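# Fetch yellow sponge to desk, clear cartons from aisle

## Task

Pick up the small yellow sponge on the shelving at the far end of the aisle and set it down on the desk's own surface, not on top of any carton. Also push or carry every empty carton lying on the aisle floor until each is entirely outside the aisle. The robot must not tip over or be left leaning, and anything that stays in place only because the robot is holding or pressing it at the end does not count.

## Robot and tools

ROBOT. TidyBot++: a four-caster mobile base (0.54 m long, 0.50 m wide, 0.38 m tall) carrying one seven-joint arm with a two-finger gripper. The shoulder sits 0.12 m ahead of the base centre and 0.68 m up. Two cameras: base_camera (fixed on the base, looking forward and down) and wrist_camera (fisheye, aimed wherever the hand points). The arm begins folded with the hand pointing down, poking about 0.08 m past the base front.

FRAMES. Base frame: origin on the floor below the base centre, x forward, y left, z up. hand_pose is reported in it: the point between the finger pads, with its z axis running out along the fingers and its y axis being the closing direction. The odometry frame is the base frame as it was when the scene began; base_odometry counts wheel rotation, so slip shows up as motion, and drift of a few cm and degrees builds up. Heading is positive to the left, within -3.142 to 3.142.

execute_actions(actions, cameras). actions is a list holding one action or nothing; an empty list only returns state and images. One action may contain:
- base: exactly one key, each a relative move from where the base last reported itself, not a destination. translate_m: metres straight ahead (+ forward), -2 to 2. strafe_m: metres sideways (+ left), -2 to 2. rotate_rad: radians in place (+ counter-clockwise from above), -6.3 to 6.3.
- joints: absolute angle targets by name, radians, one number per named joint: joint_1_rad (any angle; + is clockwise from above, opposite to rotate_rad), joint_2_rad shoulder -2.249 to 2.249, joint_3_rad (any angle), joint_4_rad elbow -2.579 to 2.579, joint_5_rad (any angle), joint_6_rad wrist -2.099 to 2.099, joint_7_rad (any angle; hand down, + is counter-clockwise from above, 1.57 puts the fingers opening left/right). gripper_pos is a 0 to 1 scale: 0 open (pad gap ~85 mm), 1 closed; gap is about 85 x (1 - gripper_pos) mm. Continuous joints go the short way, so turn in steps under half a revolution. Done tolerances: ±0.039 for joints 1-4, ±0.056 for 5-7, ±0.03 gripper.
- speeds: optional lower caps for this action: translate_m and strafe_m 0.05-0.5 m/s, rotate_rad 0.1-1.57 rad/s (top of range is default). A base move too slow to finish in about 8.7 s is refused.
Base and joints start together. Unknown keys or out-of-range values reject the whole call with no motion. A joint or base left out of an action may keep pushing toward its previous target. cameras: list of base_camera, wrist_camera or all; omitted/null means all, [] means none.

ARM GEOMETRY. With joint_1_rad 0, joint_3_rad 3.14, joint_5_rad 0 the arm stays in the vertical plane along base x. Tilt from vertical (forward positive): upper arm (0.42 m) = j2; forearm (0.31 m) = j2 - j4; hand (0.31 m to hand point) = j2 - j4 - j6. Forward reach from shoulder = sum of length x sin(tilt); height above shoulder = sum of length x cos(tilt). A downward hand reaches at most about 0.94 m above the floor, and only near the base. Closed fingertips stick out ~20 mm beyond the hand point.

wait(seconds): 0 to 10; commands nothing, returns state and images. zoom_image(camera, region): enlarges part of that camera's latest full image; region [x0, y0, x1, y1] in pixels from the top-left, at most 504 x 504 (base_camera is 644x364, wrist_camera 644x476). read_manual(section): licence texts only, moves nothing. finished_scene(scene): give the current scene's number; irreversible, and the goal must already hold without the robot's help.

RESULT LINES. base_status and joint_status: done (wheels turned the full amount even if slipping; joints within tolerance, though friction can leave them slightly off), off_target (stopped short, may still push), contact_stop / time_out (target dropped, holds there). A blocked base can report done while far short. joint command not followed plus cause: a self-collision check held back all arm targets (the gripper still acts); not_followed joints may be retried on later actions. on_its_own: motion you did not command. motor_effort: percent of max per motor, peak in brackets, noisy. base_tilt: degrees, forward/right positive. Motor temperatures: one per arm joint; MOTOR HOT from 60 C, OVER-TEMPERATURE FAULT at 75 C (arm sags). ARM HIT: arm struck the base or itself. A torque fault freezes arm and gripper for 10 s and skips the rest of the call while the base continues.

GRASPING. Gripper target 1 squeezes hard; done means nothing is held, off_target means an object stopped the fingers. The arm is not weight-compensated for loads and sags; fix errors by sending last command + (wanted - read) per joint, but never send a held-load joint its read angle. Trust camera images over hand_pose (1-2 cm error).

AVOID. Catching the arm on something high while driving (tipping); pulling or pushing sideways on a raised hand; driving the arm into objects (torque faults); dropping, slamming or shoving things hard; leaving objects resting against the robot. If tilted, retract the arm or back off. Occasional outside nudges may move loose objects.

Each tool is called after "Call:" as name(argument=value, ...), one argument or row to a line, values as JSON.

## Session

Call:
execute_actions(
  actions=[
    {"joints":{"joint_6_rad":0.35,"joint_3_rad":3.14,"joint_5_rad":0,"joint_7_rad":1.57}},
  ],
)

Scene clock: 1.53 s.
Motor temperatures (°C, as the motors report them): [34 32 30 29 34 36 39]
base_odometry: x=+0.000 y=+0.000 heading=+0.000 (m, m, rad; odometry frame)
base_tilt: forward=-0.7 right=-0.4 (deg)
base_status: not commanded
joint_positions: joint_1_rad=-0.017 joint_2_rad=-0.305 joint_3_rad=+3.151 joint_4_rad=-2.514 joint_5_rad=-0.002 joint_6_rad=+0.346 joint_7_rad=+1.571 gripper_pos=+0.000
joint_status: all done
motor_effort: joint_1_rad=+0(0) joint_2_rad=-7(7) joint_3_rad=+0(1) joint_4_rad=+17(16) joint_5_rad=+1(1) joint_6_rad=+9(10) joint_7_rad=+0(0) (%)
hand_pose: x=+0.5432 y=+0.0042 z=+0.8061 quat_wxyz=(-0.004, +0.803, +0.001, +0.597) (m; base frame)
pictures: base_camera, wrist_camera
camera_calibration (this result's frames):
wrist_camera: T_world_to_cam=[[-0.0289104, -0.999517, -0.0114132, 0.0222038], [-0.314383, 0.0199307, -0.949087, 0.987576], [0.948856, -0.0238504, -0.314808, -0.127477], [0, 0, 0, 1]] pos_world=[0.432077, -0.000530432, 0.897418]
Images, in order (width x height): base_camera 644x364, wrist_camera 644x476.

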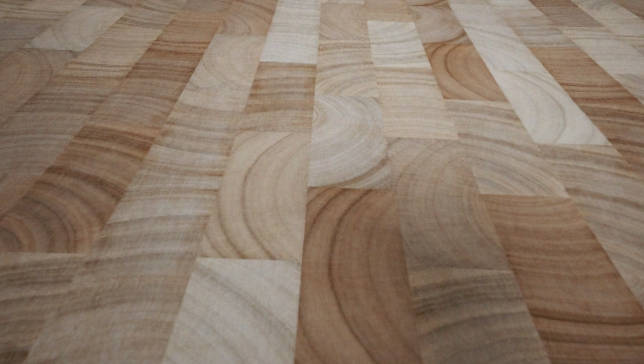

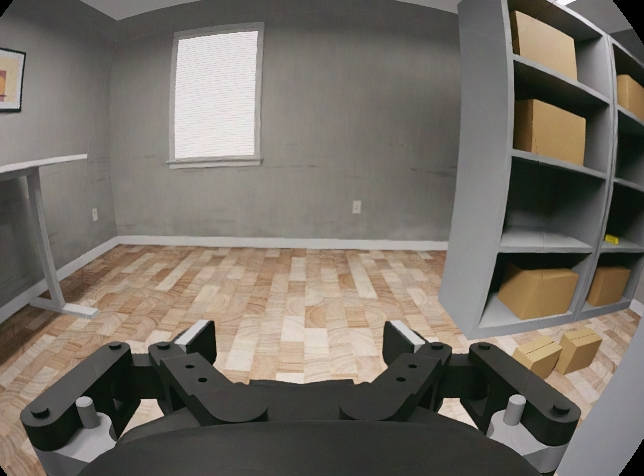

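Call:
execute_actions(
  actions=[
    {"base":{"translate_m":1.07}},
  ],
  cameras=[],
)

Call:
execute_actions(
  actions=[
    {"base":{"rotate_rad":-1.585},"joints":{"joint_6_rad":0.0}},
  ],
)

Scene clock: 5.97 s.
Motor temperatures (°C, as the motors report them): [34 32 30 29 34 36 39]
base_odometry: x=+1.070 y=+0.000 heading=+0.000 (m, m, rad; odometry frame)
base_tilt: forward=-0.7 right=-0.4 (deg)
base_status: done
joint_positions: joint_1_rad=-0.017 joint_2_rad=-0.305 joint_3_rad=+3.151 joint_4_rad=-2.514 joint_5_rad=-0.002 joint_6_rad=+0.346 joint_7_rad=+1.571 gripper_pos=+0.000
joint_status: not commanded
motor_effort: joint_1_rad=+0(0) joint_2_rad=-7(8) joint_3_rad=+0(0) joint_4_rad=+17(17) joint_5_rad=+1(1) joint_6_rad=+10(10) joint_7_rad=+0(0) (%)
hand_pose: x=+0.5432 y=+0.0042 z=+0.8062 quat_wxyz=(-0.004, +0.803, +0.001, +0.597) (m; base frame)
pictures: none
No camera images: the call's "cameras" was empty. Leave "cameras" out to get every camera's image.

Scene clock: 8.27 s.
Motor temperatures (°C, as the motors report them): [34 32 30 29 34 36 39]
base_odometry: x=+1.070 y=+0.000 heading=-1.585 (m, m, rad; odometry frame)
base_tilt: forward=-0.7 right=-0.4 (deg)
base_status: done
joint_positions: joint_1_rad=-0.017 joint_2_rad=-0.305 joint_3_rad=+3.150 joint_4_rad=-2.516 joint_5_rad=-0.002 joint_6_rad=+0.005 joint_7_rad=+1.571 gripper_pos=+0.000
joint_status: all done
motor_effort: joint_1_rad=+0(1) joint_2_rad=-6(7) joint_3_rad=+0(1) joint_4_rad=+15(18) joint_5_rad=+1(0) joint_6_rad=+8(11) joint_7_rad=+0(1) (%)
hand_pose: x=+0.4954 y=+0.0048 z=+0.7107 quat_wxyz=(-0.004, +0.893, +0.003, +0.451) (m; base frame)
pictures: base_camera, wrist_camera
camera_calibration (this result's frames):
wrist_camera: T_world_to_cam=[[-0.0279674, -0.999608, 0.00139479, 0.0107197], [-0.615121, 0.0161102, -0.788268, 0.916671], [0.787937, -0.0229038, -0.61533, 0.181149], [0, 0, 0, 1]] pos_world=[0.421429, 0.0000967244, 0.834034]
Images, in order (width x height): base_camera 644x364, wrist_camera 644x476.

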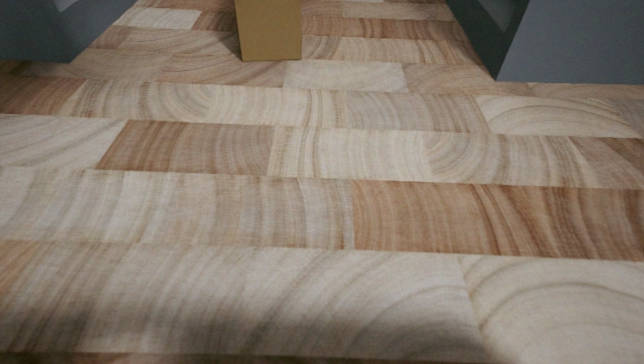

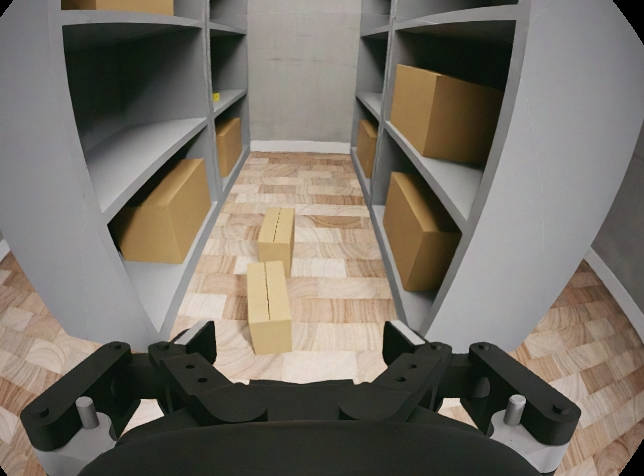

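Call:
execute_actions(
  actions=[
    {"base":{"strafe_m":0.14},"joints":{"joint_2_rad":1.04,"joint_4_rad":-1.647,"joint_6_rad":-0.455,"gripper_pos":0.3}},
  ],
  cameras=[],
)

Call:
execute_actions(
  actions=[
    {"base":{"translate_m":0.62}},
  ],
)

Scene clock: 11.37 s.
Motor temperatures (°C, as the motors report them): [34 32 30 29 34 36 39]
base_odometry: x=+1.210 y=-0.002 heading=-1.585 (m, m, rad; odometry frame)
base_tilt: forward=-0.6 right=-0.4 (deg)
base_status: done
joint_positions: joint_1_rad=-0.017 joint_2_rad=+1.035 joint_3_rad=+3.146 joint_4_rad=-1.669 joint_5_rad=-0.002 joint_6_rad=-0.428 joint_7_rad=+1.571 gripper_pos=+0.300
joint_status: all done
motor_effort: joint_1_rad=+0(1) joint_2_rad=-36(38) joint_3_rad=-1(1) joint_4_rad=+7(17) joint_5_rad=+1(1) joint_6_rad=+1(8) joint_7_rad=+1(1) (%)
hand_pose: x=+0.6170 y=+0.0076 z=+0.3005 quat_wxyz=(+0.001, +1.000, +0.006, +0.005) (m; base frame)
pictures: none
No camera images: the call's "cameras" was empty. Leave "cameras" out to get every camera's image.

Scene clock: 13.93 s.
Motor temperatures (°C, as the motors report them): [34 32 30 29 34 36 39]
base_odometry: x=+1.202 y=-0.622 heading=-1.585 (m, m, rad; odometry frame)
base_tilt: forward=-0.6 right=-0.4 (deg)
base_status: done
joint_positions: joint_1_rad=-0.017 joint_2_rad=+1.035 joint_3_rad=+3.146 joint_4_rad=-1.662 joint_5_rad=-0.002 joint_6_rad=-0.432 joint_7_rad=+1.571 gripper_pos=+0.300
joint_status: not commanded
motor_effort: joint_1_rad=+0(2) joint_2_rad=-37(39) joint_3_rad=-1(3) joint_4_rad=+7(7) joint_5_rad=+1(0) joint_6_rad=+1(1) joint_7_rad=+1(0) (%)
hand_pose: x=+0.6199 y=+0.0077 z=+0.3014 quat_wxyz=(+0.001, +1.000, +0.006, +0.006) (m; base frame)
pictures: base_camera, wrist_camera
camera_calibration (this result's frames):
wrist_camera: T_world_to_cam=[[-0.00423534, -0.999382, 0.0349059, -0.00712346], [-0.999878, 0.00475805, 0.0149054, 0.667114], [-0.0150623, -0.0348385, -0.999279, 0.444884], [0, 0, 0, 1]] pos_world=[0.673703, 0.00520588, 0.434868]
Images, in order (width x height): base_camera 644x364, wrist_camera 644x476.

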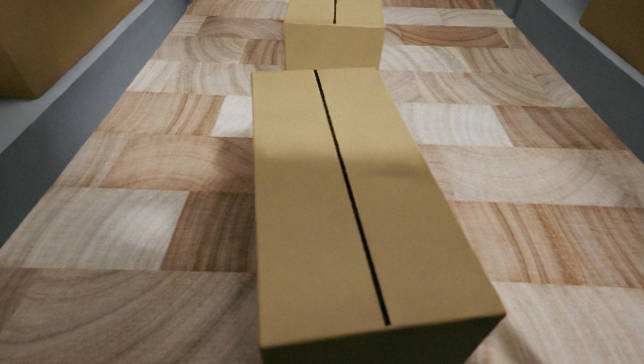

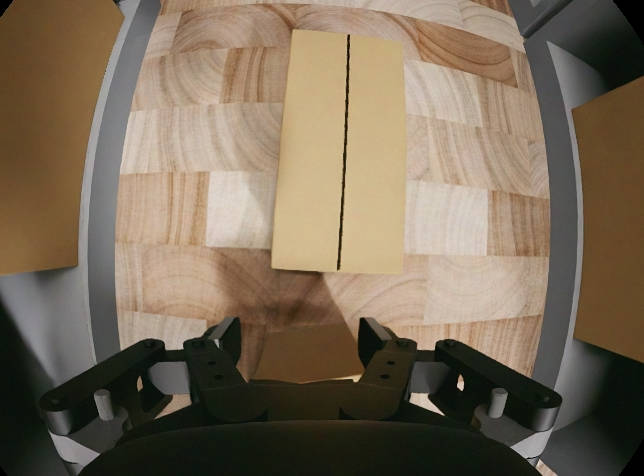

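Call:
execute_actions(
  actions=[
    {"joints":{"joint_2_rad":1.48,"joint_4_rad":-1.39,"joint_6_rad":-0.27}},
  ],
  cameras=["base_camera"],
)

Call:
execute_actions(
  actions=[
    {"base":{"translate_m":-0.6},"speeds":{"translate_m":0.25}},
  ],
  cameras=["base_camera"],
)

Scene clock: 16.70 s.
Motor temperatures (°C, as the motors report them): [34 32 30 29 34 36 39]
base_odometry: x=+1.202 y=-0.622 heading=-1.585 (m, m, rad; odometry frame)
base_tilt: forward=-0.6 right=-0.4 (deg)
base_status: not commanded
joint_positions: joint_1_rad=-0.017 joint_2_rad=+1.480 joint_3_rad=+3.146 joint_4_rad=-1.411 joint_5_rad=-0.002 joint_6_rad=-0.297 joint_7_rad=+1.571 gripper_pos=+0.300
joint_status: all done
motor_effort: joint_1_rad=+0(0) joint_2_rad=-38(41) joint_3_rad=-2(2) joint_4_rad=+3(6) joint_5_rad=+1(1) joint_6_rad=+0(1) joint_7_rad=+0(0) (%)
hand_pose: x=+0.6014 y=+0.0071 z=+0.1045 quat_wxyz=(+0.002, +1.000, +0.007, -0.023) (m; base frame)
pictures: base_camera
Images, in order (width x height): base_camera 644x364.

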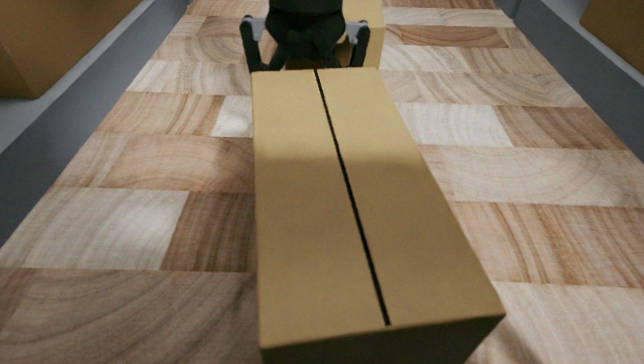

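Scene clock: 19.97 s.
Motor temperatures (°C, as the motors report them): [34 32 30 29 34 36 39]
base_odometry: x=+1.210 y=-0.022 heading=-1.584 (m, m, rad; odometry frame)
base_tilt: forward=-0.6 right=-0.4 (deg)
base_status: done
joint_positions: joint_1_rad=-0.017 joint_2_rad=+1.480 joint_3_rad=+3.146 joint_4_rad=-1.399 joint_5_rad=-0.002 joint_6_rad=-0.291 joint_7_rad=+1.571 gripper_pos=+0.300
joint_status: not commanded
motor_effort: joint_1_rad=+0(2) joint_2_rad=-39(41) joint_3_rad=-2(3) joint_4_rad=+3(5) joint_5_rad=+1(0) joint_6_rad=+0(1) joint_7_rad=+1(0) (%)
hand_pose: x=+0.6106 y=+0.0073 z=+0.1053 quat_wxyz=(+0.002, +1.000, +0.007, -0.014) (m; base frame)
pictures: base_camera
Images, in order (width x height): base_camera 644x364.

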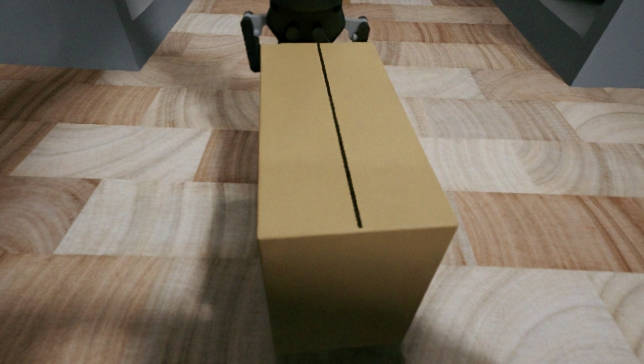

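Call:
execute_actions(
  actions=[
    {"base":{"strafe_m":0.17}},
  ],
  cameras=[],
)

Call:
execute_actions(
  actions=[
    {"base":{"translate_m":-0.14},"joints":{"joint_7_rad":3.2,"gripper_pos":0,"joint_2_rad":1.52,"joint_4_rad":-1.335}},
  ],
  cameras=[],
)

Call:
execute_actions(
  actions=[
    {"base":{"strafe_m":-0.85},"speeds":{"strafe_m":0.25}},
  ],
  cameras=["base_camera"],
)

Call:
execute_actions(
  actions=[
    {"base":{"strafe_m":0.64},"joints":{"joint_2_rad":1.04,"joint_4_rad":-1.647,"joint_6_rad":-0.455,"joint_7_rad":1.55,"gripper_pos":0.3}},
  ],
  cameras=["base_camera"],
)

Call:
execute_actions(
  actions=[
    {"base":{"translate_m":1.08}},
  ],
)

Scene clock: 22.60 s.
Motor temperatures (°C, as the motors report them): [34 32 30 29 34 36 39]
base_odometry: x=+1.380 y=-0.024 heading=-1.584 (m, m, rad; odometry frame)
base_tilt: forward=-0.6 right=-0.4 (deg)
base_status: done
joint_positions: joint_1_rad=-0.022 joint_2_rad=+1.480 joint_3_rad=+3.143 joint_4_rad=-1.399 joint_5_rad=-0.002 joint_6_rad=-0.291 joint_7_rad=+1.571 gripper_pos=+0.300
joint_status: not commanded
motor_effort: joint_1_rad=+0(4) joint_2_rad=-38(39) joint_3_rad=-2(3) joint_4_rad=+3(4) joint_5_rad=+1(1) joint_6_rad=+1(0) joint_7_rad=+1(1) (%)
hand_pose: x=+0.6105 y=+0.0119 z=+0.1053 quat_wxyz=(+0.000, +1.000, +0.010, -0.014) (m; base frame)
pictures: none
No camera images: the call's "cameras" was empty. Leave "cameras" out to get every camera's image.

Scene clock: 24.43 s.
Motor temperatures (°C, as the motors report them): [34 32 30 29 34 36 39]
base_odometry: x=+1.382 y=+0.116 heading=-1.584 (m, m, rad; odometry frame)
base_tilt: forward=-0.7 right=-0.4 (deg)
base_status: done
joint_positions: joint_1_rad=-0.022 joint_2_rad=+1.505 joint_3_rad=+3.143 joint_4_rad=-1.354 joint_5_rad=-0.002 joint_6_rad=-0.291 joint_7_rad=+3.199 gripper_pos=+0.000
joint_status: all done
motor_effort: joint_1_rad=+0(1) joint_2_rad=-39(40) joint_3_rad=-2(2) joint_4_rad=+3(7) joint_5_rad=+1(1) joint_6_rad=+0(0) joint_7_rad=+1(1) (%)
hand_pose: x=+0.6238 y=+0.0122 z=+0.0964 quat_wxyz=(-0.003, +0.679, +0.734, -0.003) (m; base frame)
pictures: none
No camera images: the call's "cameras" was empty. Leave "cameras" out to get every camera's image.

Scene clock: 28.67 s.
Motor temperatures (°C, as the motors report them): [34 33 30 29 34 36 39]
base_odometry: x=+0.532 y=+0.127 heading=-1.584 (m, m, rad; odometry frame)
base_tilt: forward=-0.6 right=-0.4 (deg)
base_status: done
joint_positions: joint_1_rad=-0.020 joint_2_rad=+1.505 joint_3_rad=+3.142 joint_4_rad=-1.354 joint_5_rad=-0.002 joint_6_rad=-0.291 joint_7_rad=+3.199 gripper_pos=+0.000
joint_status: not commanded
motor_effort: joint_1_rad=+1(4) joint_2_rad=-39(40) joint_3_rad=-1(3) joint_4_rad=+4(4) joint_5_rad=+1(0) joint_6_rad=+0(1) joint_7_rad=+0(0) (%)
hand_pose: x=+0.6238 y=+0.0111 z=+0.0963 quat_wxyz=(-0.003, +0.680, +0.733, -0.003) (m; base frame)
pictures: base_camera
Images, in order (width x height): base_camera 644x364.

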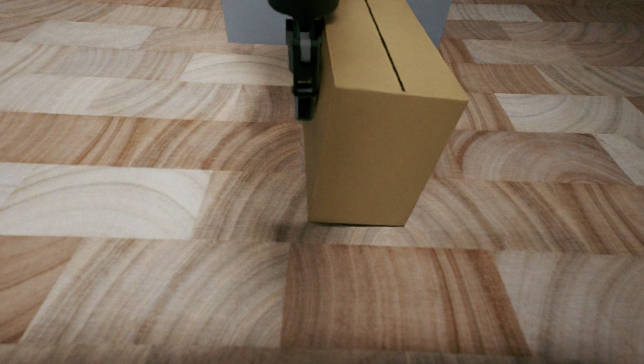

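Scene clock: 31.37 s.
Motor temperatures (°C, as the motors report them): [34 33 30 29 34 36 39]
base_odometry: x=+1.172 y=+0.119 heading=-1.584 (m, m, rad; odometry frame)
base_tilt: forward=-0.6 right=-0.4 (deg)
base_status: done
joint_positions: joint_1_rad=-0.015 joint_2_rad=+1.042 joint_3_rad=+3.142 joint_4_rad=-1.626 joint_5_rad=-0.002 joint_6_rad=-0.428 joint_7_rad=+1.564 gripper_pos=+0.300
joint_status: all done
motor_effort: joint_1_rad=+1(4) joint_2_rad=-37(42) joint_3_rad=-1(4) joint_4_rad=+7(7) joint_5_rad=+0(0) joint_6_rad=+1(1) joint_7_rad=+0(0) (%)
hand_pose: x=+0.6398 y=+0.0092 z=+0.3035 quat_wxyz=(+0.000, +1.000, +0.003, +0.023) (m; base frame)
pictures: base_camera
Images, in order (width x height): base_camera 644x364.

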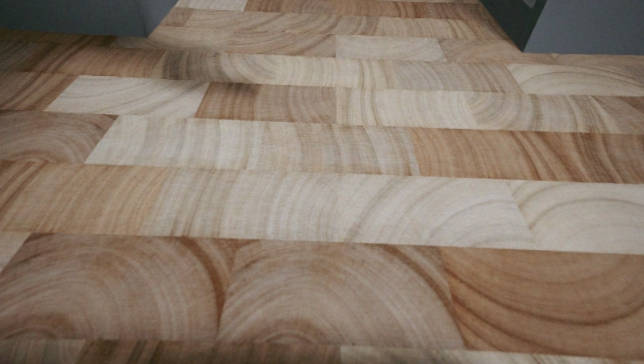

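Scene clock: 34.87 s.
Motor temperatures (°C, as the motors report them): [34 33 30 29 34 36 39]
base_odometry: x=+1.158 y=-0.961 heading=-1.584 (m, m, rad; odometry frame)
base_tilt: forward=-0.6 right=-0.4 (deg)
base_status: done
joint_positions: joint_1_rad=-0.015 joint_2_rad=+1.042 joint_3_rad=+3.142 joint_4_rad=-1.632 joint_5_rad=-0.002 joint_6_rad=-0.433 joint_7_rad=+1.564 gripper_pos=+0.300
joint_status: not commanded
motor_effort: joint_1_rad=+0(1) joint_2_rad=-37(38) joint_3_rad=-2(2) joint_4_rad=+7(8) joint_5_rad=+1(0) joint_6_rad=+1(2) joint_7_rad=+1(0) (%)
hand_pose: x=+0.6349 y=+0.0091 z=+0.3025 quat_wxyz=(+0.000, +1.000, +0.003, +0.018) (m; base frame)
pictures: base_camera, wrist_camera
camera_calibration (this result's frames):
wrist_camera: T_world_to_cam=[[-0.0115844, -0.99945, 0.031057, 0.000163716], [-0.999904, 0.0113422, -0.00796508, 0.688939], [0.00760845, -0.0311463, -0.999486, 0.431857], [0, 0, 0, 1]] pos_world=[0.685589, 0.0058003, 0.437117]
Images, in order (width x height): base_camera 644x364, wrist_camera 644x476.

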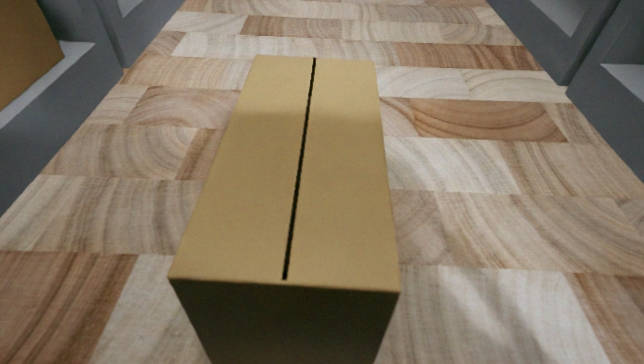

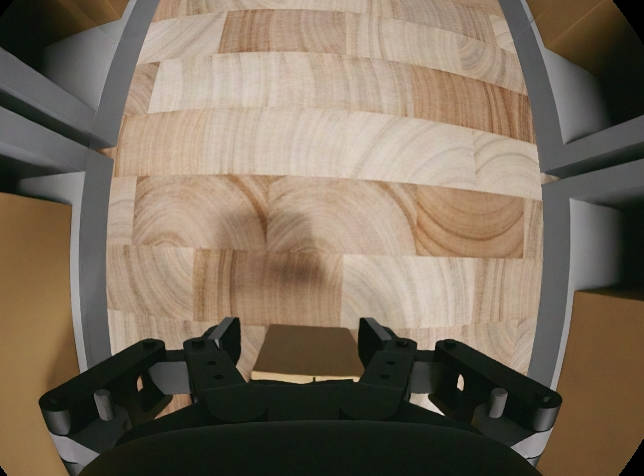

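Call:
execute_actions(
  actions=[
    {"joints":{"joint_1_rad":0.03,"joint_2_rad":1.55,"joint_4_rad":-1.29,"joint_6_rad":-0.25}},
  ],
  cameras=[],
)

Call:
execute_actions(
  actions=[
    {"base":{"translate_m":-0.95},"speeds":{"translate_m":0.25}},
  ],
  cameras=["base_camera"],
)

Scene clock: 37.20 s.
Motor temperatures (°C, as the motors report them): [34 33 30 29 34 36 39]
base_odometry: x=+1.158 y=-0.961 heading=-1.584 (m, m, rad; odometry frame)
base_tilt: forward=-0.6 right=-0.4 (deg)
base_status: not commanded
joint_positions: joint_1_rad=+0.007 joint_2_rad=+1.549 joint_3_rad=+3.142 joint_4_rad=-1.312 joint_5_rad=-0.002 joint_6_rad=-0.277 joint_7_rad=+1.564 gripper_pos=+0.300
joint_status: all done
motor_effort: joint_1_rad=+0(1) joint_2_rad=-39(42) joint_3_rad=-2(2) joint_4_rad=+4(6) joint_5_rad=+1(1) joint_6_rad=+1(1) joint_7_rad=+0(0) (%)
hand_pose: x=+0.6280 y=-0.0025 z=+0.0776 quat_wxyz=(+0.000, +1.000, -0.008, +0.002) (m; base frame)
pictures: none
No camera images: the call's "cameras" was empty. Leave "cameras" out to get every camera's image.

Scene clock: 41.87 s.
Motor temperatures (°C, as the motors report them): [34 33 30 29 34 36 39]
base_odometry: x=+1.170 y=-0.011 heading=-1.584 (m, m, rad; odometry frame)
base_tilt: forward=-0.6 right=-0.4 (deg)
base_status: done
joint_positions: joint_1_rad=+0.011 joint_2_rad=+1.549 joint_3_rad=+3.142 joint_4_rad=-1.302 joint_5_rad=-0.002 joint_6_rad=-0.272 joint_7_rad=+1.564 gripper_pos=+0.300
joint_status: not commanded
motor_effort: joint_1_rad=+0(3) joint_2_rad=-39(40) joint_3_rad=-2(3) joint_4_rad=+4(5) joint_5_rad=+1(1) joint_6_rad=+1(0) joint_7_rad=+1(1) (%)
hand_pose: x=+0.6355 y=-0.0047 z=+0.0784 quat_wxyz=(+0.000, +1.000, -0.010, +0.009) (m; base frame)
pictures: base_camera
Images, in order (width x height): base_camera 644x364.

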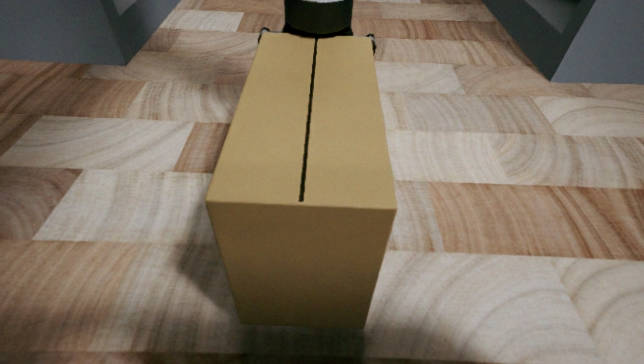

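Call:
execute_actions(
  actions=[
    {"base":{"strafe_m":-0.18}},
  ],
  cameras=[],
)

Call:
execute_actions(
  actions=[
    {"base":{"translate_m":-0.16},"joints":{"joint_7_rad":0.0,"gripper_pos":0}},
  ],
  cameras=[],
)

Call:
execute_actions(
  actions=[
    {"base":{"strafe_m":0.72},"speeds":{"strafe_m":0.2}},
  ],
  cameras=["base_camera"],
)

Call:
execute_actions(
  actions=[
    {"base":{"strafe_m":-0.6},"joints":{"joint_2_rad":-0.317,"joint_4_rad":-2.55,"joint_6_rad":0.1,"joint_7_rad":1.57}},
  ],
)

Call:
execute_actions(
  actions=[
    {"base":{"translate_m":1.8},"joints":{"joint_1_rad":-0.5}},
  ],
)

Scene clock: 44.23 s.
Motor temperatures (°C, as the motors report them): [34 33 30 29 34 36 39]
base_odometry: x=+0.990 y=-0.008 heading=-1.584 (m, m, rad; odometry frame)
base_tilt: forward=-0.6 right=-0.3 (deg)
base_status: done
joint_positions: joint_1_rad=+0.029 joint_2_rad=+1.549 joint_3_rad=+3.142 joint_4_rad=-1.302 joint_5_rad=-0.002 joint_6_rad=-0.272 joint_7_rad=+1.564 gripper_pos=+0.300
joint_status: not commanded
motor_effort: joint_1_rad=+0(4) joint_2_rad=-39(40) joint_3_rad=-2(4) joint_4_rad=+4(4) joint_5_rad=+1(0) joint_6_rad=+1(1) joint_7_rad=+0(0) (%)
hand_pose: x=+0.6353 y=-0.0141 z=+0.0785 quat_wxyz=(+0.000, +1.000, -0.019, +0.009) (m; base frame)
pictures: none
No camera images: the call's "cameras" was empty. Leave "cameras" out to get every camera's image.

Scene clock: 46.00 s.
Motor temperatures (°C, as the motors report them): [34 33 30 29 34 36 39]
base_odometry: x=+0.992 y=+0.152 heading=-1.584 (m, m, rad; odometry frame)
base_tilt: forward=-0.6 right=-0.4 (deg)
base_status: done
joint_positions: joint_1_rad=+0.029 joint_2_rad=+1.550 joint_3_rad=+3.142 joint_4_rad=-1.301 joint_5_rad=-0.002 joint_6_rad=-0.271 joint_7_rad=+0.001 gripper_pos=+0.000
joint_status: all done
motor_effort: joint_1_rad=+0(1) joint_2_rad=-39(42) joint_3_rad=-2(2) joint_4_rad=+4(6) joint_5_rad=+1(1) joint_6_rad=+1(2) joint_7_rad=+0(0) (%)
hand_pose: x=+0.6354 y=-0.0141 z=+0.0780 quat_wxyz=(-0.007, +0.696, -0.718, +0.007) (m; base frame)
pictures: none
No camera images: the call's "cameras" was empty. Leave "cameras" out to get every camera's image.

Scene clock: 50.33 s.
Motor temperatures (°C, as the motors report them): [34 33 30 29 34 36 39]
base_odometry: x=+1.712 y=+0.143 heading=-1.584 (m, m, rad; odometry frame)
base_tilt: forward=-0.6 right=-0.4 (deg)
base_status: done
joint_positions: joint_1_rad=+0.029 joint_2_rad=+1.550 joint_3_rad=+3.142 joint_4_rad=-1.301 joint_5_rad=-0.002 joint_6_rad=-0.271 joint_7_rad=+0.001 gripper_pos=+0.000
joint_status: not commanded
motor_effort: joint_1_rad=-1(4) joint_2_rad=-39(40) joint_3_rad=-2(4) joint_4_rad=+4(5) joint_5_rad=+1(1) joint_6_rad=+1(1) joint_7_rad=+0(0) (%)
hand_pose: x=+0.6354 y=-0.0141 z=+0.0780 quat_wxyz=(-0.007, +0.696, -0.718, +0.007) (m; base frame)
pictures: base_camera
Images, in order (width x height): base_camera 644x364.

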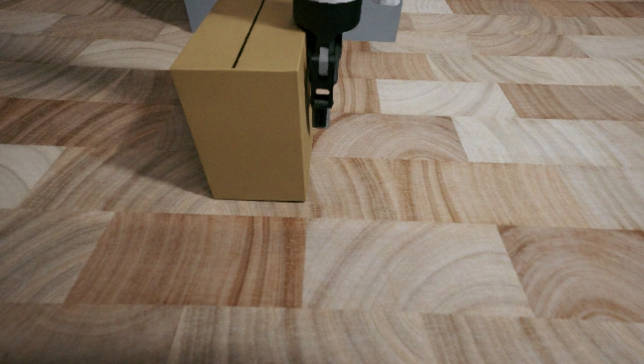

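Scene clock: 53.33 s.
Motor temperatures (°C, as the motors report them): [34 33 30 29 34 36 39]
base_odometry: x=+1.112 y=+0.151 heading=-1.584 (m, m, rad; odometry frame)
base_tilt: forward=-0.7 right=-0.4 (deg)
base_status: done
joint_positions: joint_1_rad=+0.030 joint_2_rad=-0.309 joint_3_rad=+3.142 joint_4_rad=-2.531 joint_5_rad=-0.002 joint_6_rad=+0.072 joint_7_rad=+1.549 gripper_pos=+0.000
joint_status: all done
motor_effort: joint_1_rad=+0(4) joint_2_rad=-6(42) joint_3_rad=+0(4) joint_4_rad=+17(17) joint_5_rad=+1(1) joint_6_rad=+9(9) joint_7_rad=+1(0) (%)
hand_pose: x=+0.5016 y=-0.0104 z=+0.7221 quat_wxyz=(+0.002, +0.879, -0.024, +0.476) (m; base frame)
pictures: base_camera, wrist_camera
camera_calibration (this result's frames):
wrist_camera: T_world_to_cam=[[-0.0800529, -0.996652, -0.0166223, 0.0348527], [-0.567216, 0.0592599, -0.821434, 0.930036], [0.819669, -0.0563297, -0.570061, 0.133978], [0, 0, 0, 1]] pos_world=[0.420504, -0.0128308, 0.840918]
Images, in order (width x height): base_camera 644x364, wrist_camera 644x476.

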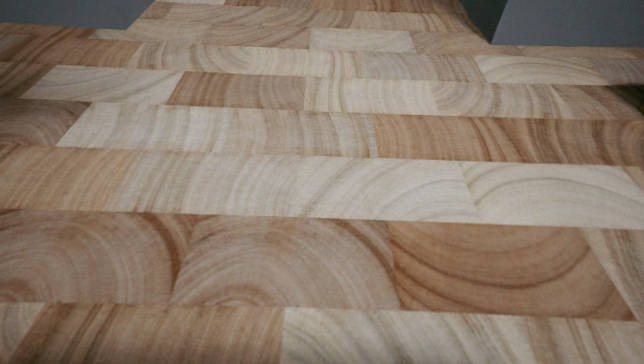

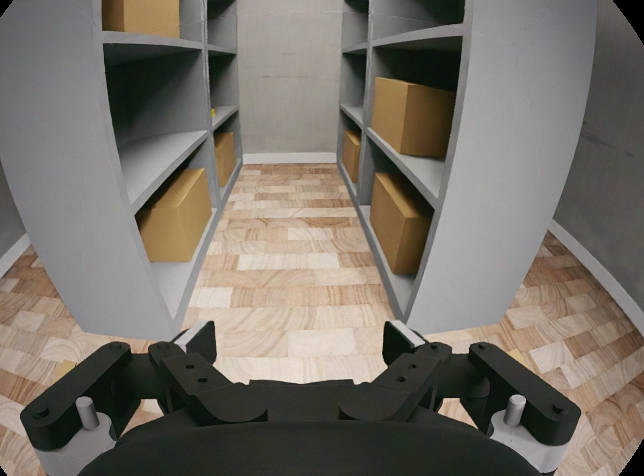

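Scene clock: 58.27 s.
Motor temperatures (°C, as the motors report them): [34 33 30 29 34 36 39]
base_odometry: x=+1.088 y=-1.649 heading=-1.584 (m, m, rad; odometry frame)
base_tilt: forward=-0.7 right=-0.4 (deg)
base_status: done
joint_positions: joint_1_rad=-0.479 joint_2_rad=-0.311 joint_3_rad=+3.142 joint_4_rad=-2.532 joint_5_rad=-0.002 joint_6_rad=+0.075 joint_7_rad=+1.549 gripper_pos=+0.000
joint_status: all done
motor_effort: joint_1_rad=+0(0) joint_2_rad=-6(8) joint_3_rad=+0(1) joint_4_rad=+16(17) joint_5_rad=+1(1) joint_6_rad=+9(9) joint_7_rad=+0(0) (%)
hand_pose: x=+0.4580 y=+0.1773 z=+0.7227 quat_wxyz=(-0.119, +0.856, +0.198, +0.462) (m; base frame)
pictures: base_camera, wrist_camera
camera_calibration (this result's frames):
wrist_camera: T_world_to_cam=[[0.415894, -0.909259, -0.0167664, -0.0240797], [-0.522003, -0.223585, -0.823118, 0.92531], [0.744678, 0.351081, -0.567623, 0.140992], [0, 0, 0, 1]] pos_world=[0.388035, 0.135491, 0.841266]
Images, in order (width x height): base_camera 644x364, wrist_camera 644x476.

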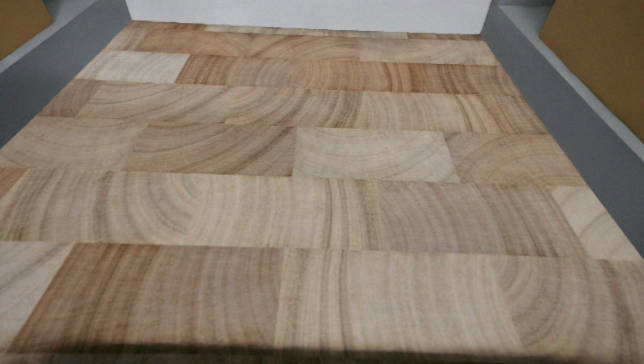

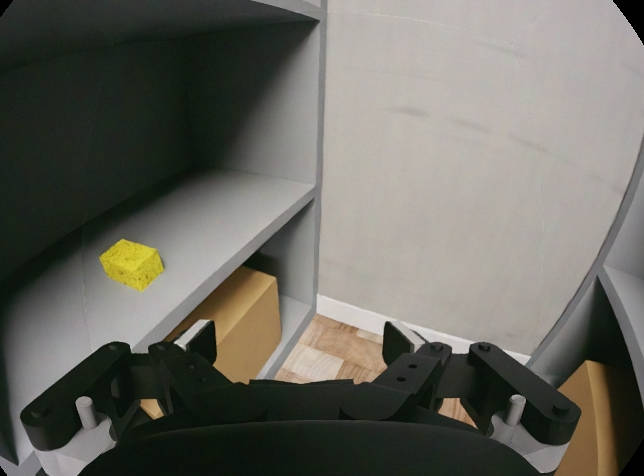

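Call:
execute_actions(
  actions=[
    {"base":{"translate_m":0.49},"joints":{"joint_1_rad":-1.59}},
  ],
  cameras=["wrist_camera"],
)

Scene clock: 61.43 s.
Motor temperatures (°C, as the motors report them): [34 33 30 29 34 36 39]
base_odometry: x=+1.081 y=-2.140 heading=-1.584 (m, m, rad; odometry frame)
base_tilt: forward=-0.7 right=-0.4 (deg)
base_status: done
joint_positions: joint_1_rad=-1.568 joint_2_rad=-0.313 joint_3_rad=+3.142 joint_4_rad=-2.533 joint_5_rad=-0.002 joint_6_rad=+0.075 joint_7_rad=+1.549 gripper_pos=+0.000
joint_status: all done
motor_effort: joint_1_rad=+0(1) joint_2_rad=-6(8) joint_3_rad=+0(1) joint_4_rad=+16(17) joint_5_rad=+1(1) joint_6_rad=+9(9) joint_7_rad=+1(0) (%)
hand_pose: x=+0.1190 y=+0.3822 z=+0.7228 quat_wxyz=(-0.341, +0.630, +0.613, +0.334) (m; base frame)
pictures: wrist_camera
camera_calibration (this result's frames):
wrist_camera: T_world_to_cam=[[0.998469, -0.0526976, -0.0168027, -0.0933974], [-0.0437094, -0.565584, -0.823532, 0.868415], [0.0338948, 0.823005, -0.567021, 0.225328], [0, 0, 0, 1]] pos_world=[0.123575, 0.300794, 0.841364]
Images, in order (width x height): wrist_camera 644x476.

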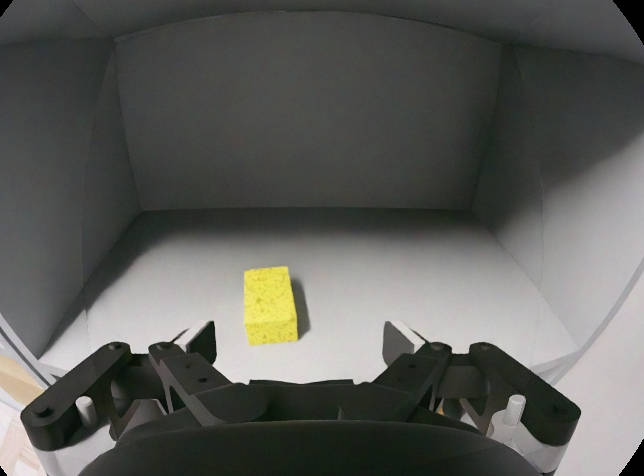

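Call:
execute_actions(
  actions=[
    {"joints":{"joint_1_rad":-1.665,"joint_2_rad":0.23,"joint_4_rad":-2.49,"joint_6_rad":0.565,"joint_7_rad":1.59}},
  ],
  cameras=["wrist_camera"],
)

Scene clock: 64.97 s.
Motor temperatures (°C, as the motors report them): [34 33 30 29 34 36 39]
base_odometry: x=+1.081 y=-2.140 heading=-1.584 (m, m, rad; odometry frame)
base_tilt: forward=-0.7 right=-0.4 (deg)
base_status: not commanded
joint_positions: joint_1_rad=-1.641 joint_2_rad=+0.222 joint_3_rad=+3.142 joint_4_rad=-2.511 joint_5_rad=-0.002 joint_6_rad=+0.539 joint_7_rad=+1.566 gripper_pos=+0.000
joint_status: all done
motor_effort: joint_1_rad=+0(0) joint_2_rad=-18(18) joint_3_rad=-1(0) joint_4_rad=+11(16) joint_5_rad=+1(1) joint_6_rad=+8(9) joint_7_rad=+1(0) (%)
hand_pose: x=+0.0853 y=+0.4689 z=+0.6218 quat_wxyz=(-0.334, +0.609, +0.649, +0.310) (m; base frame)
pictures: wrist_camera
camera_calibration (this result's frames):
wrist_camera: T_world_to_cam=[[0.99957, 0.0292871, 0.00104977, -0.106522], [0.0185947, -0.606136, -0.795144, 0.828902], [-0.0226512, 0.794822, -0.60642, 0.140359], [0, 0, 0, 1]] pos_world=[0.0942425, 0.393987, 0.744324]
Images, in order (width x height): wrist_camera 644x476.

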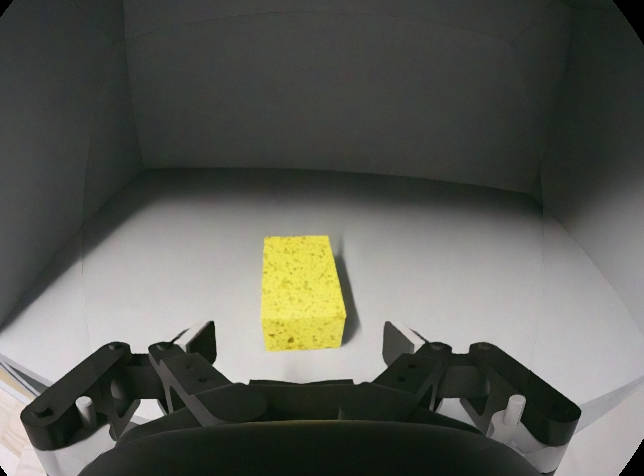

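Call:
execute_actions(
  actions=[
    {"joints":{"joint_2_rad":0.524,"joint_4_rad":-2.26,"joint_6_rad":0.632}},
  ],
  cameras=["wrist_camera"],
)

Call:
execute_actions(
  actions=[
    {"joints":{"gripper_pos":1}},
  ],
  cameras=["wrist_camera"],
)

Scene clock: 67.13 s.
Motor temperatures (°C, as the motors report them): [34 33 30 29 34 36 39]
base_odometry: x=+1.081 y=-2.140 heading=-1.584 (m, m, rad; odometry frame)
base_tilt: forward=-0.7 right=-0.4 (deg)
base_status: not commanded
joint_positions: joint_1_rad=-1.641 joint_2_rad=+0.520 joint_3_rad=+3.142 joint_4_rad=-2.280 joint_5_rad=-0.002 joint_6_rad=+0.604 joint_7_rad=+1.566 gripper_pos=+0.000
joint_status: all done
motor_effort: joint_1_rad=+0(0) joint_2_rad=-27(28) joint_3_rad=-1(1) joint_4_rad=+9(10) joint_5_rad=+1(1) joint_6_rad=+8(9) joint_7_rad=+1(0) (%)
hand_pose: x=+0.0786 y=+0.5652 z=+0.5686 quat_wxyz=(-0.334, +0.609, +0.649, +0.310) (m; base frame)
pictures: wrist_camera
camera_calibration (this result's frames):
wrist_camera: T_world_to_cam=[[0.99957, 0.0292808, 0.00133004, -0.102756], [0.0188413, -0.607108, -0.794396, 0.845167], [-0.0224531, 0.79408, -0.607398, 0.0323932], [0, 0, 0, 1]] pos_world=[0.0875155, 0.490393, 0.691209]
Images, in order (width x height): wrist_camera 644x476.

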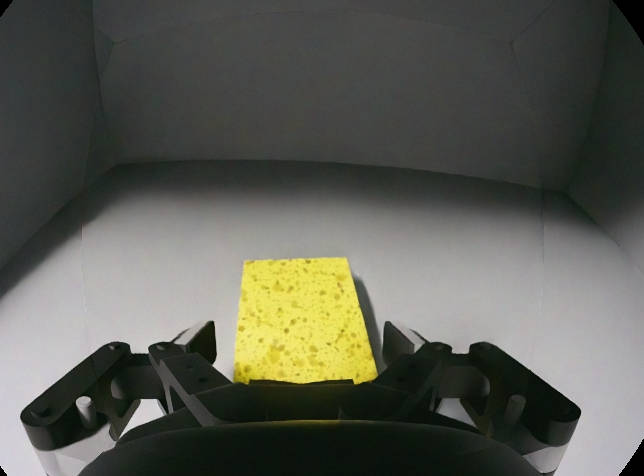

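Scene clock: 68.23 s.
Motor temperatures (°C, as the motors report them): [34 33 30 29 34 36 39]
base_odometry: x=+1.081 y=-2.140 heading=-1.584 (m, m, rad; odometry frame)
base_tilt: forward=-0.7 right=-0.4 (deg)
base_status: not commanded
joint_positions: joint_1_rad=-1.641 joint_2_rad=+0.520 joint_3_rad=+3.142 joint_4_rad=-2.280 joint_5_rad=-0.002 joint_6_rad=+0.609 joint_7_rad=+1.566 gripper_pos=+0.378
joint_status: gripper_pos off_target (ended at +0.378, target +1.000)
motor_effort: joint_1_rad=+0(0) joint_2_rad=-27(27) joint_3_rad=-1(1) joint_4_rad=+10(9) joint_5_rad=+1(1) joint_6_rad=+9(9) joint_7_rad=+0(0) (%)
hand_pose: x=+0.0785 y=+0.5663 z=+0.5701 quat_wxyz=(-0.335, +0.609, +0.648, +0.312) (m; base frame)
pictures: wrist_camera
camera_calibration (this result's frames):
wrist_camera: T_world_to_cam=[[0.99957, 0.0292993, 0.00113124, -0.102596], [0.0185789, -0.603042, -0.797493, 0.846461], [-0.0226838, 0.797171, -0.603327, 0.0283023], [0, 0, 0, 1]] pos_world=[0.0874681, 0.490896, 0.692238]
Images, in order (width x height): wrist_camera 644x476.

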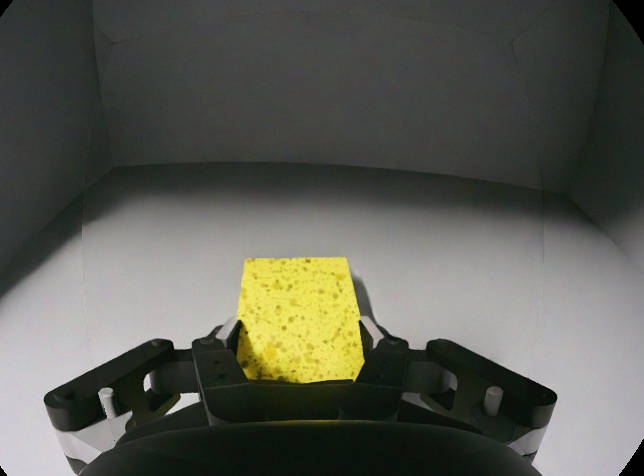

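Call:
execute_actions(
  actions=[
    {"joints":{"joint_2_rad":0.3}},
  ],
  cameras=[],
)

Call:
execute_actions(
  actions=[
    {"joints":{"joint_2_rad":-0.32,"joint_4_rad":-2.55,"joint_6_rad":-0.3}},
  ],
  cameras=[],
)

Call:
execute_actions(
  actions=[
    {"joints":{"joint_1_rad":-3.14}},
  ],
  cameras=["base_camera"],
)

Call:
execute_actions(
  actions=[
    {"base":{"translate_m":-2.0},"joints":{"joint_2_rad":-0.4,"joint_4_rad":-1.5,"joint_6_rad":-0.8}},
  ],
)

Scene clock: 70.40 s.
Motor temperatures (°C, as the motors report them): [34 33 30 29 34 36 39]
base_odometry: x=+1.081 y=-2.140 heading=-1.584 (m, m, rad; odometry frame)
base_tilt: forward=-0.7 right=-0.4 (deg)
base_status: not commanded
joint_positions: joint_1_rad=-1.641 joint_2_rad=+0.301 joint_3_rad=+3.142 joint_4_rad=-2.277 joint_5_rad=-0.002 joint_6_rad=+0.609 joint_7_rad=+1.566 gripper_pos=+0.378
joint_status: all done
motor_effort: joint_1_rad=+0(0) joint_2_rad=-24(29) joint_3_rad=-1(1) joint_4_rad=+13(13) joint_5_rad=+1(1) joint_6_rad=+9(10) joint_7_rad=+0(1) (%)
hand_pose: x=+0.0777 y=+0.5780 z=+0.6970 quat_wxyz=(-0.405, +0.570, +0.607, +0.376) (m; base frame)
pictures: none
No camera images: the call's "cameras" was empty. Leave "cameras" out to get every camera's image.

Scene clock: 72.27 s.
Motor temperatures (°C, as the motors report them): [34 33 30 29 34 36 39]
base_odometry: x=+1.081 y=-2.140 heading=-1.584 (m, m, rad; odometry frame)
base_tilt: forward=-0.7 right=-0.4 (deg)
base_status: not commanded
joint_positions: joint_1_rad=-1.641 joint_2_rad=-0.311 joint_3_rad=+3.142 joint_4_rad=-2.532 joint_5_rad=-0.002 joint_6_rad=-0.279 joint_7_rad=+1.566 gripper_pos=+0.378
joint_status: all done
motor_effort: joint_1_rad=+0(0) joint_2_rad=-5(25) joint_3_rad=+0(1) joint_4_rad=+15(16) joint_5_rad=+1(1) joint_6_rad=+7(10) joint_7_rad=+1(0) (%)
hand_pose: x=+0.0961 y=+0.3068 z=+0.6426 quat_wxyz=(-0.231, +0.649, +0.692, +0.214) (m; base frame)
pictures: none
No camera images: the call's "cameras" was empty. Leave "cameras" out to get every camera's image.

Scene clock: 74.97 s.
Motor temperatures (°C, as the motors report them): [34 33 30 29 34 36 39]
base_odometry: x=+1.081 y=-2.140 heading=-1.584 (m, m, rad; odometry frame)
base_tilt: forward=-0.7 right=-0.4 (deg)
base_status: not commanded
joint_positions: joint_1_rad=-3.118 joint_2_rad=-0.311 joint_3_rad=+3.142 joint_4_rad=-2.532 joint_5_rad=-0.002 joint_6_rad=-0.279 joint_7_rad=+1.566 gripper_pos=+0.379
joint_status: all done
motor_effort: joint_1_rad=+0(1) joint_2_rad=-5(5) joint_3_rad=+0(0) joint_4_rad=+15(15) joint_5_rad=+1(0) joint_6_rad=+7(7) joint_7_rad=+0(0) (%)
hand_pose: x=-0.1886 y=+0.0057 z=+0.6426 quat_wxyz=(-0.315, +0.014, +0.949, +0.002) (m; base frame)
pictures: base_camera
Images, in order (width x height): base_camera 644x364.

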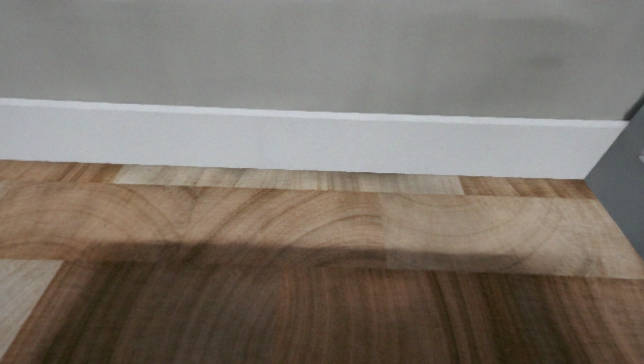

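Scene clock: 80.57 s.
Motor temperatures (°C, as the motors report them): [34 33 30 29 34 36 39]
base_odometry: x=+1.108 y=-0.140 heading=-1.584 (m, m, rad; odometry frame)
base_tilt: forward=-0.7 right=-0.4 (deg)
base_status: done
joint_positions: joint_1_rad=-3.119 joint_2_rad=-0.391 joint_3_rad=+3.142 joint_4_rad=-1.518 joint_5_rad=-0.002 joint_6_rad=-0.776 joint_7_rad=+1.566 gripper_pos=+0.379
joint_status: all done
motor_effort: joint_1_rad=+0(0) joint_2_rad=-5(9) joint_3_rad=+0(1) joint_4_rad=+18(21) joint_5_rad=+1(1) joint_6_rad=+10(10) joint_7_rad=+0(1) (%)
hand_pose: x=-0.2987 y=+0.0076 z=+1.1045 quat_wxyz=(-0.581, +0.011, +0.814, +0.004) (m; base frame)
pictures: base_camera, wrist_camera
camera_calibration (this result's frames):
wrist_camera: T_world_to_cam=[[0.0589063, 0.998199, -0.0113288, 0.0155612], [0.350696, -0.031318, -0.935966, 1.19055], [-0.934635, 0.0511613, -0.351909, 0.243167], [0, 0, 0, 1]] pos_world=[-0.191165, 0.00931166, 1.20006]
Images, in order (width x height): base_camera 644x364, wrist_camera 644x476.

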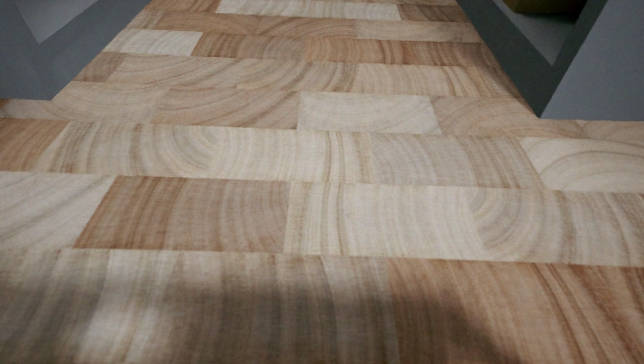

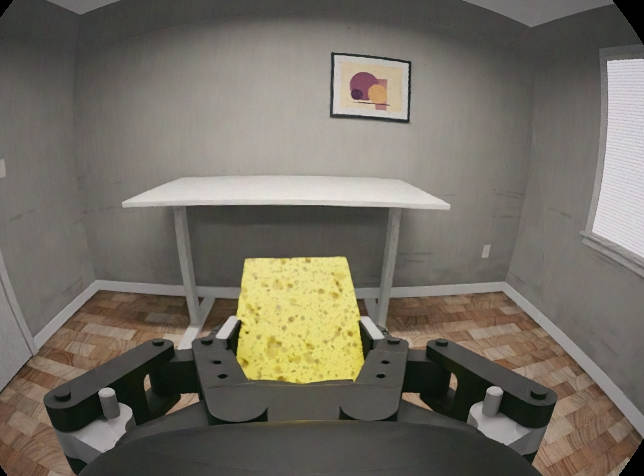

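Call:
execute_actions(
  actions=[
    {"base":{"translate_m":-1.1},"joints":{"joint_2_rad":0.03,"joint_4_rad":-1.09,"joint_6_rad":-1.08}},
  ],
  cameras=["wrist_camera"],
)

Scene clock: 84.87 s.
Motor temperatures (°C, as the motors report them): [34 33 30 29 34 36 39]
base_odometry: x=+1.124 y=+0.960 heading=-1.584 (m, m, rad; odometry frame)
base_tilt: forward=-0.7 right=-0.4 (deg)
base_status: done
joint_positions: joint_1_rad=-3.119 joint_2_rad=+0.036 joint_3_rad=+3.142 joint_4_rad=-1.111 joint_5_rad=-0.002 joint_6_rad=-1.056 joint_7_rad=+1.566 gripper_pos=+0.379
joint_status: all done
motor_effort: joint_1_rad=+0(0) joint_2_rad=-19(24) joint_3_rad=-1(0) joint_4_rad=+17(19) joint_5_rad=+1(1) joint_6_rad=+9(11) joint_7_rad=+0(0) (%)
hand_pose: x=-0.4339 y=+0.0105 z=+1.0474 quat_wxyz=(-0.452, +0.012, +0.892, +0.003) (m; base frame)
pictures: wrist_camera
camera_calibration (this result's frames):
wrist_camera: T_world_to_cam=[[0.0600654, 0.998194, 0.000290996, 0.00833816], [0.61207, -0.0366005, -0.789956, 1.14519], [-0.788519, 0.0476271, -0.613164, 0.433632], [0, 0, 0, 1]] pos_world=[-0.359509, 0.0129386, 1.17053]
Images, in order (width x height): wrist_camera 644x476.

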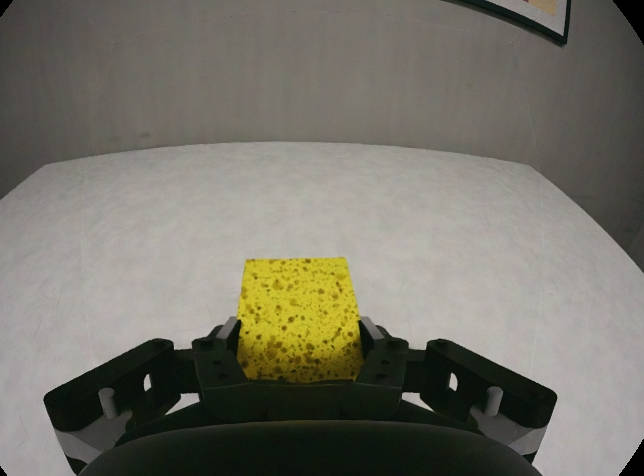

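Call:
execute_actions(
  actions=[
    {"joints":{"joint_2_rad":0.17,"joint_6_rad":-0.89}},
  ],
  cameras=[],
)

Call:
execute_actions(
  actions=[
    {"joints":{"joint_2_rad":0.21,"joint_6_rad":-0.85}},
  ],
  cameras=["wrist_camera"],
)

Scene clock: 86.87 s.
Motor temperatures (°C, as the motors report them): [34 33 30 29 34 36 39]
base_odometry: x=+1.124 y=+0.960 heading=-1.584 (m, m, rad; odometry frame)
base_tilt: forward=-0.7 right=-0.4 (deg)
base_status: not commanded
joint_positions: joint_1_rad=-3.119 joint_2_rad=+0.176 joint_3_rad=+3.142 joint_4_rad=-1.108 joint_5_rad=-0.002 joint_6_rad=-0.914 joint_7_rad=+1.566 gripper_pos=+0.379
joint_status: all done
motor_effort: joint_1_rad=+0(0) joint_2_rad=-25(29) joint_3_rad=-1(1) joint_4_rad=+18(20) joint_5_rad=+0(1) joint_6_rad=+9(9) joint_7_rad=+0(0) (%)
hand_pose: x=-0.5081 y=+0.0122 z=+1.0020 quat_wxyz=(-0.454, +0.012, +0.891, +0.003) (m; base frame)
pictures: none
No camera images: the call's "cameras" was empty. Leave "cameras" out to get every camera's image.

Scene clock: 87.67 s.
Motor temperatures (°C, as the motors report them): [34 33 30 29 34 36 39]
base_odometry: x=+1.124 y=+0.960 heading=-1.584 (m, m, rad; odometry frame)
base_tilt: forward=-0.7 right=-0.4 (deg)
base_status: not commanded
joint_positions: joint_1_rad=-3.119 joint_2_rad=+0.204 joint_3_rad=+3.142 joint_4_rad=-1.108 joint_5_rad=-0.002 joint_6_rad=-0.875 joint_7_rad=+1.566 gripper_pos=+0.379
joint_status: all done
motor_effort: joint_1_rad=+0(0) joint_2_rad=-27(27) joint_3_rad=-1(1) joint_4_rad=+18(19) joint_5_rad=+1(1) joint_6_rad=+8(9) joint_7_rad=+0(1) (%)
hand_pose: x=-0.5240 y=+0.0126 z=+0.9943 quat_wxyz=(-0.459, +0.012, +0.888, +0.003) (m; base frame)
pictures: wrist_camera
camera_calibration (this result's frames):
wrist_camera: T_world_to_cam=[[0.0604015, 0.998174, -0.000364816, 0.0125288], [0.599526, -0.0365707, -0.799519, 1.16137], [-0.798073, 0.0480734, -0.60064, 0.312489], [0, 0, 0, 1]] pos_world=[-0.447641, 0.0149439, 1.11624]
Images, in order (width x height): wrist_camera 644x476.

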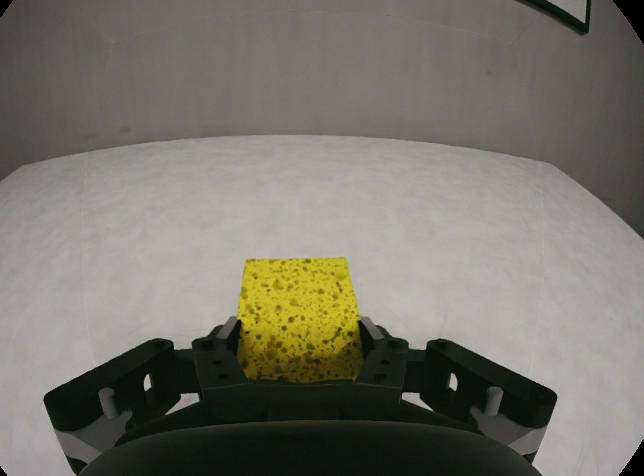

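Call:
execute_actions(
  actions=[
    {"joints":{"joint_2_rad":0.24}},
  ],
  cameras=[],
)

Scene clock: 88.73 s.
Motor temperatures (°C, as the motors report them): [34 33 30 29 34 36 39]
base_odometry: x=+1.124 y=+0.960 heading=-1.584 (m, m, rad; odometry frame)
base_tilt: forward=-0.7 right=-0.3 (deg)
base_status: not commanded
joint_positions: joint_1_rad=-3.119 joint_2_rad=+0.221 joint_3_rad=+3.142 joint_4_rad=-1.105 joint_5_rad=-0.002 joint_6_rad=-0.871 joint_7_rad=+1.567 gripper_pos=+0.379
joint_status: all done
motor_effort: joint_1_rad=+0(0) joint_2_rad=-26(27) joint_3_rad=-1(1) joint_4_rad=+18(18) joint_5_rad=+1(1) joint_6_rad=+8(8) joint_7_rad=+0(1) (%)
hand_pose: x=-0.5303 y=+0.0127 z=+0.9857 quat_wxyz=(-0.455, +0.012, +0.891, +0.003) (m; base frame)
pictures: none
No camera images: the call's "cameras" was empty. Leave "cameras" out to get every camera's image.

Ambiguous; one more small step.

Call:
execute_actions(
  actions=[
    {"joints":{"joint_2_rad":0.26}},
  ],
  cameras=[],
)

Scene clock: 89.67 s.
Motor temperatures (°C, as the motors report them): [34 33 30 29 34 36 39]
base_odometry: x=+1.124 y=+0.960 heading=-1.584 (m, m, rad; odometry frame)
base_tilt: forward=-0.7 right=-0.4 (deg)
base_status: not commanded
joint_positions: joint_1_rad=-3.119 joint_2_rad=+0.228 joint_3_rad=+3.142 joint_4_rad=-1.099 joint_5_rad=-0.002 joint_6_rad=-0.869 joint_7_rad=+1.567 gripper_pos=+0.379
joint_status: all done
motor_effort: joint_1_rad=+0(0) joint_2_rad=-24(26) joint_3_rad=-1(1) joint_4_rad=+17(18) joint_5_rad=+1(0) joint_6_rad=+7(8) joint_7_rad=+0(0) (%)
hand_pose: x=-0.5335 y=+0.0128 z=+0.9856 quat_wxyz=(-0.456, +0.012, +0.890, +0.003) (m; base frame)
pictures: none
No camera images: the call's "cameras" was empty. Leave "cameras" out to get every camera's image.


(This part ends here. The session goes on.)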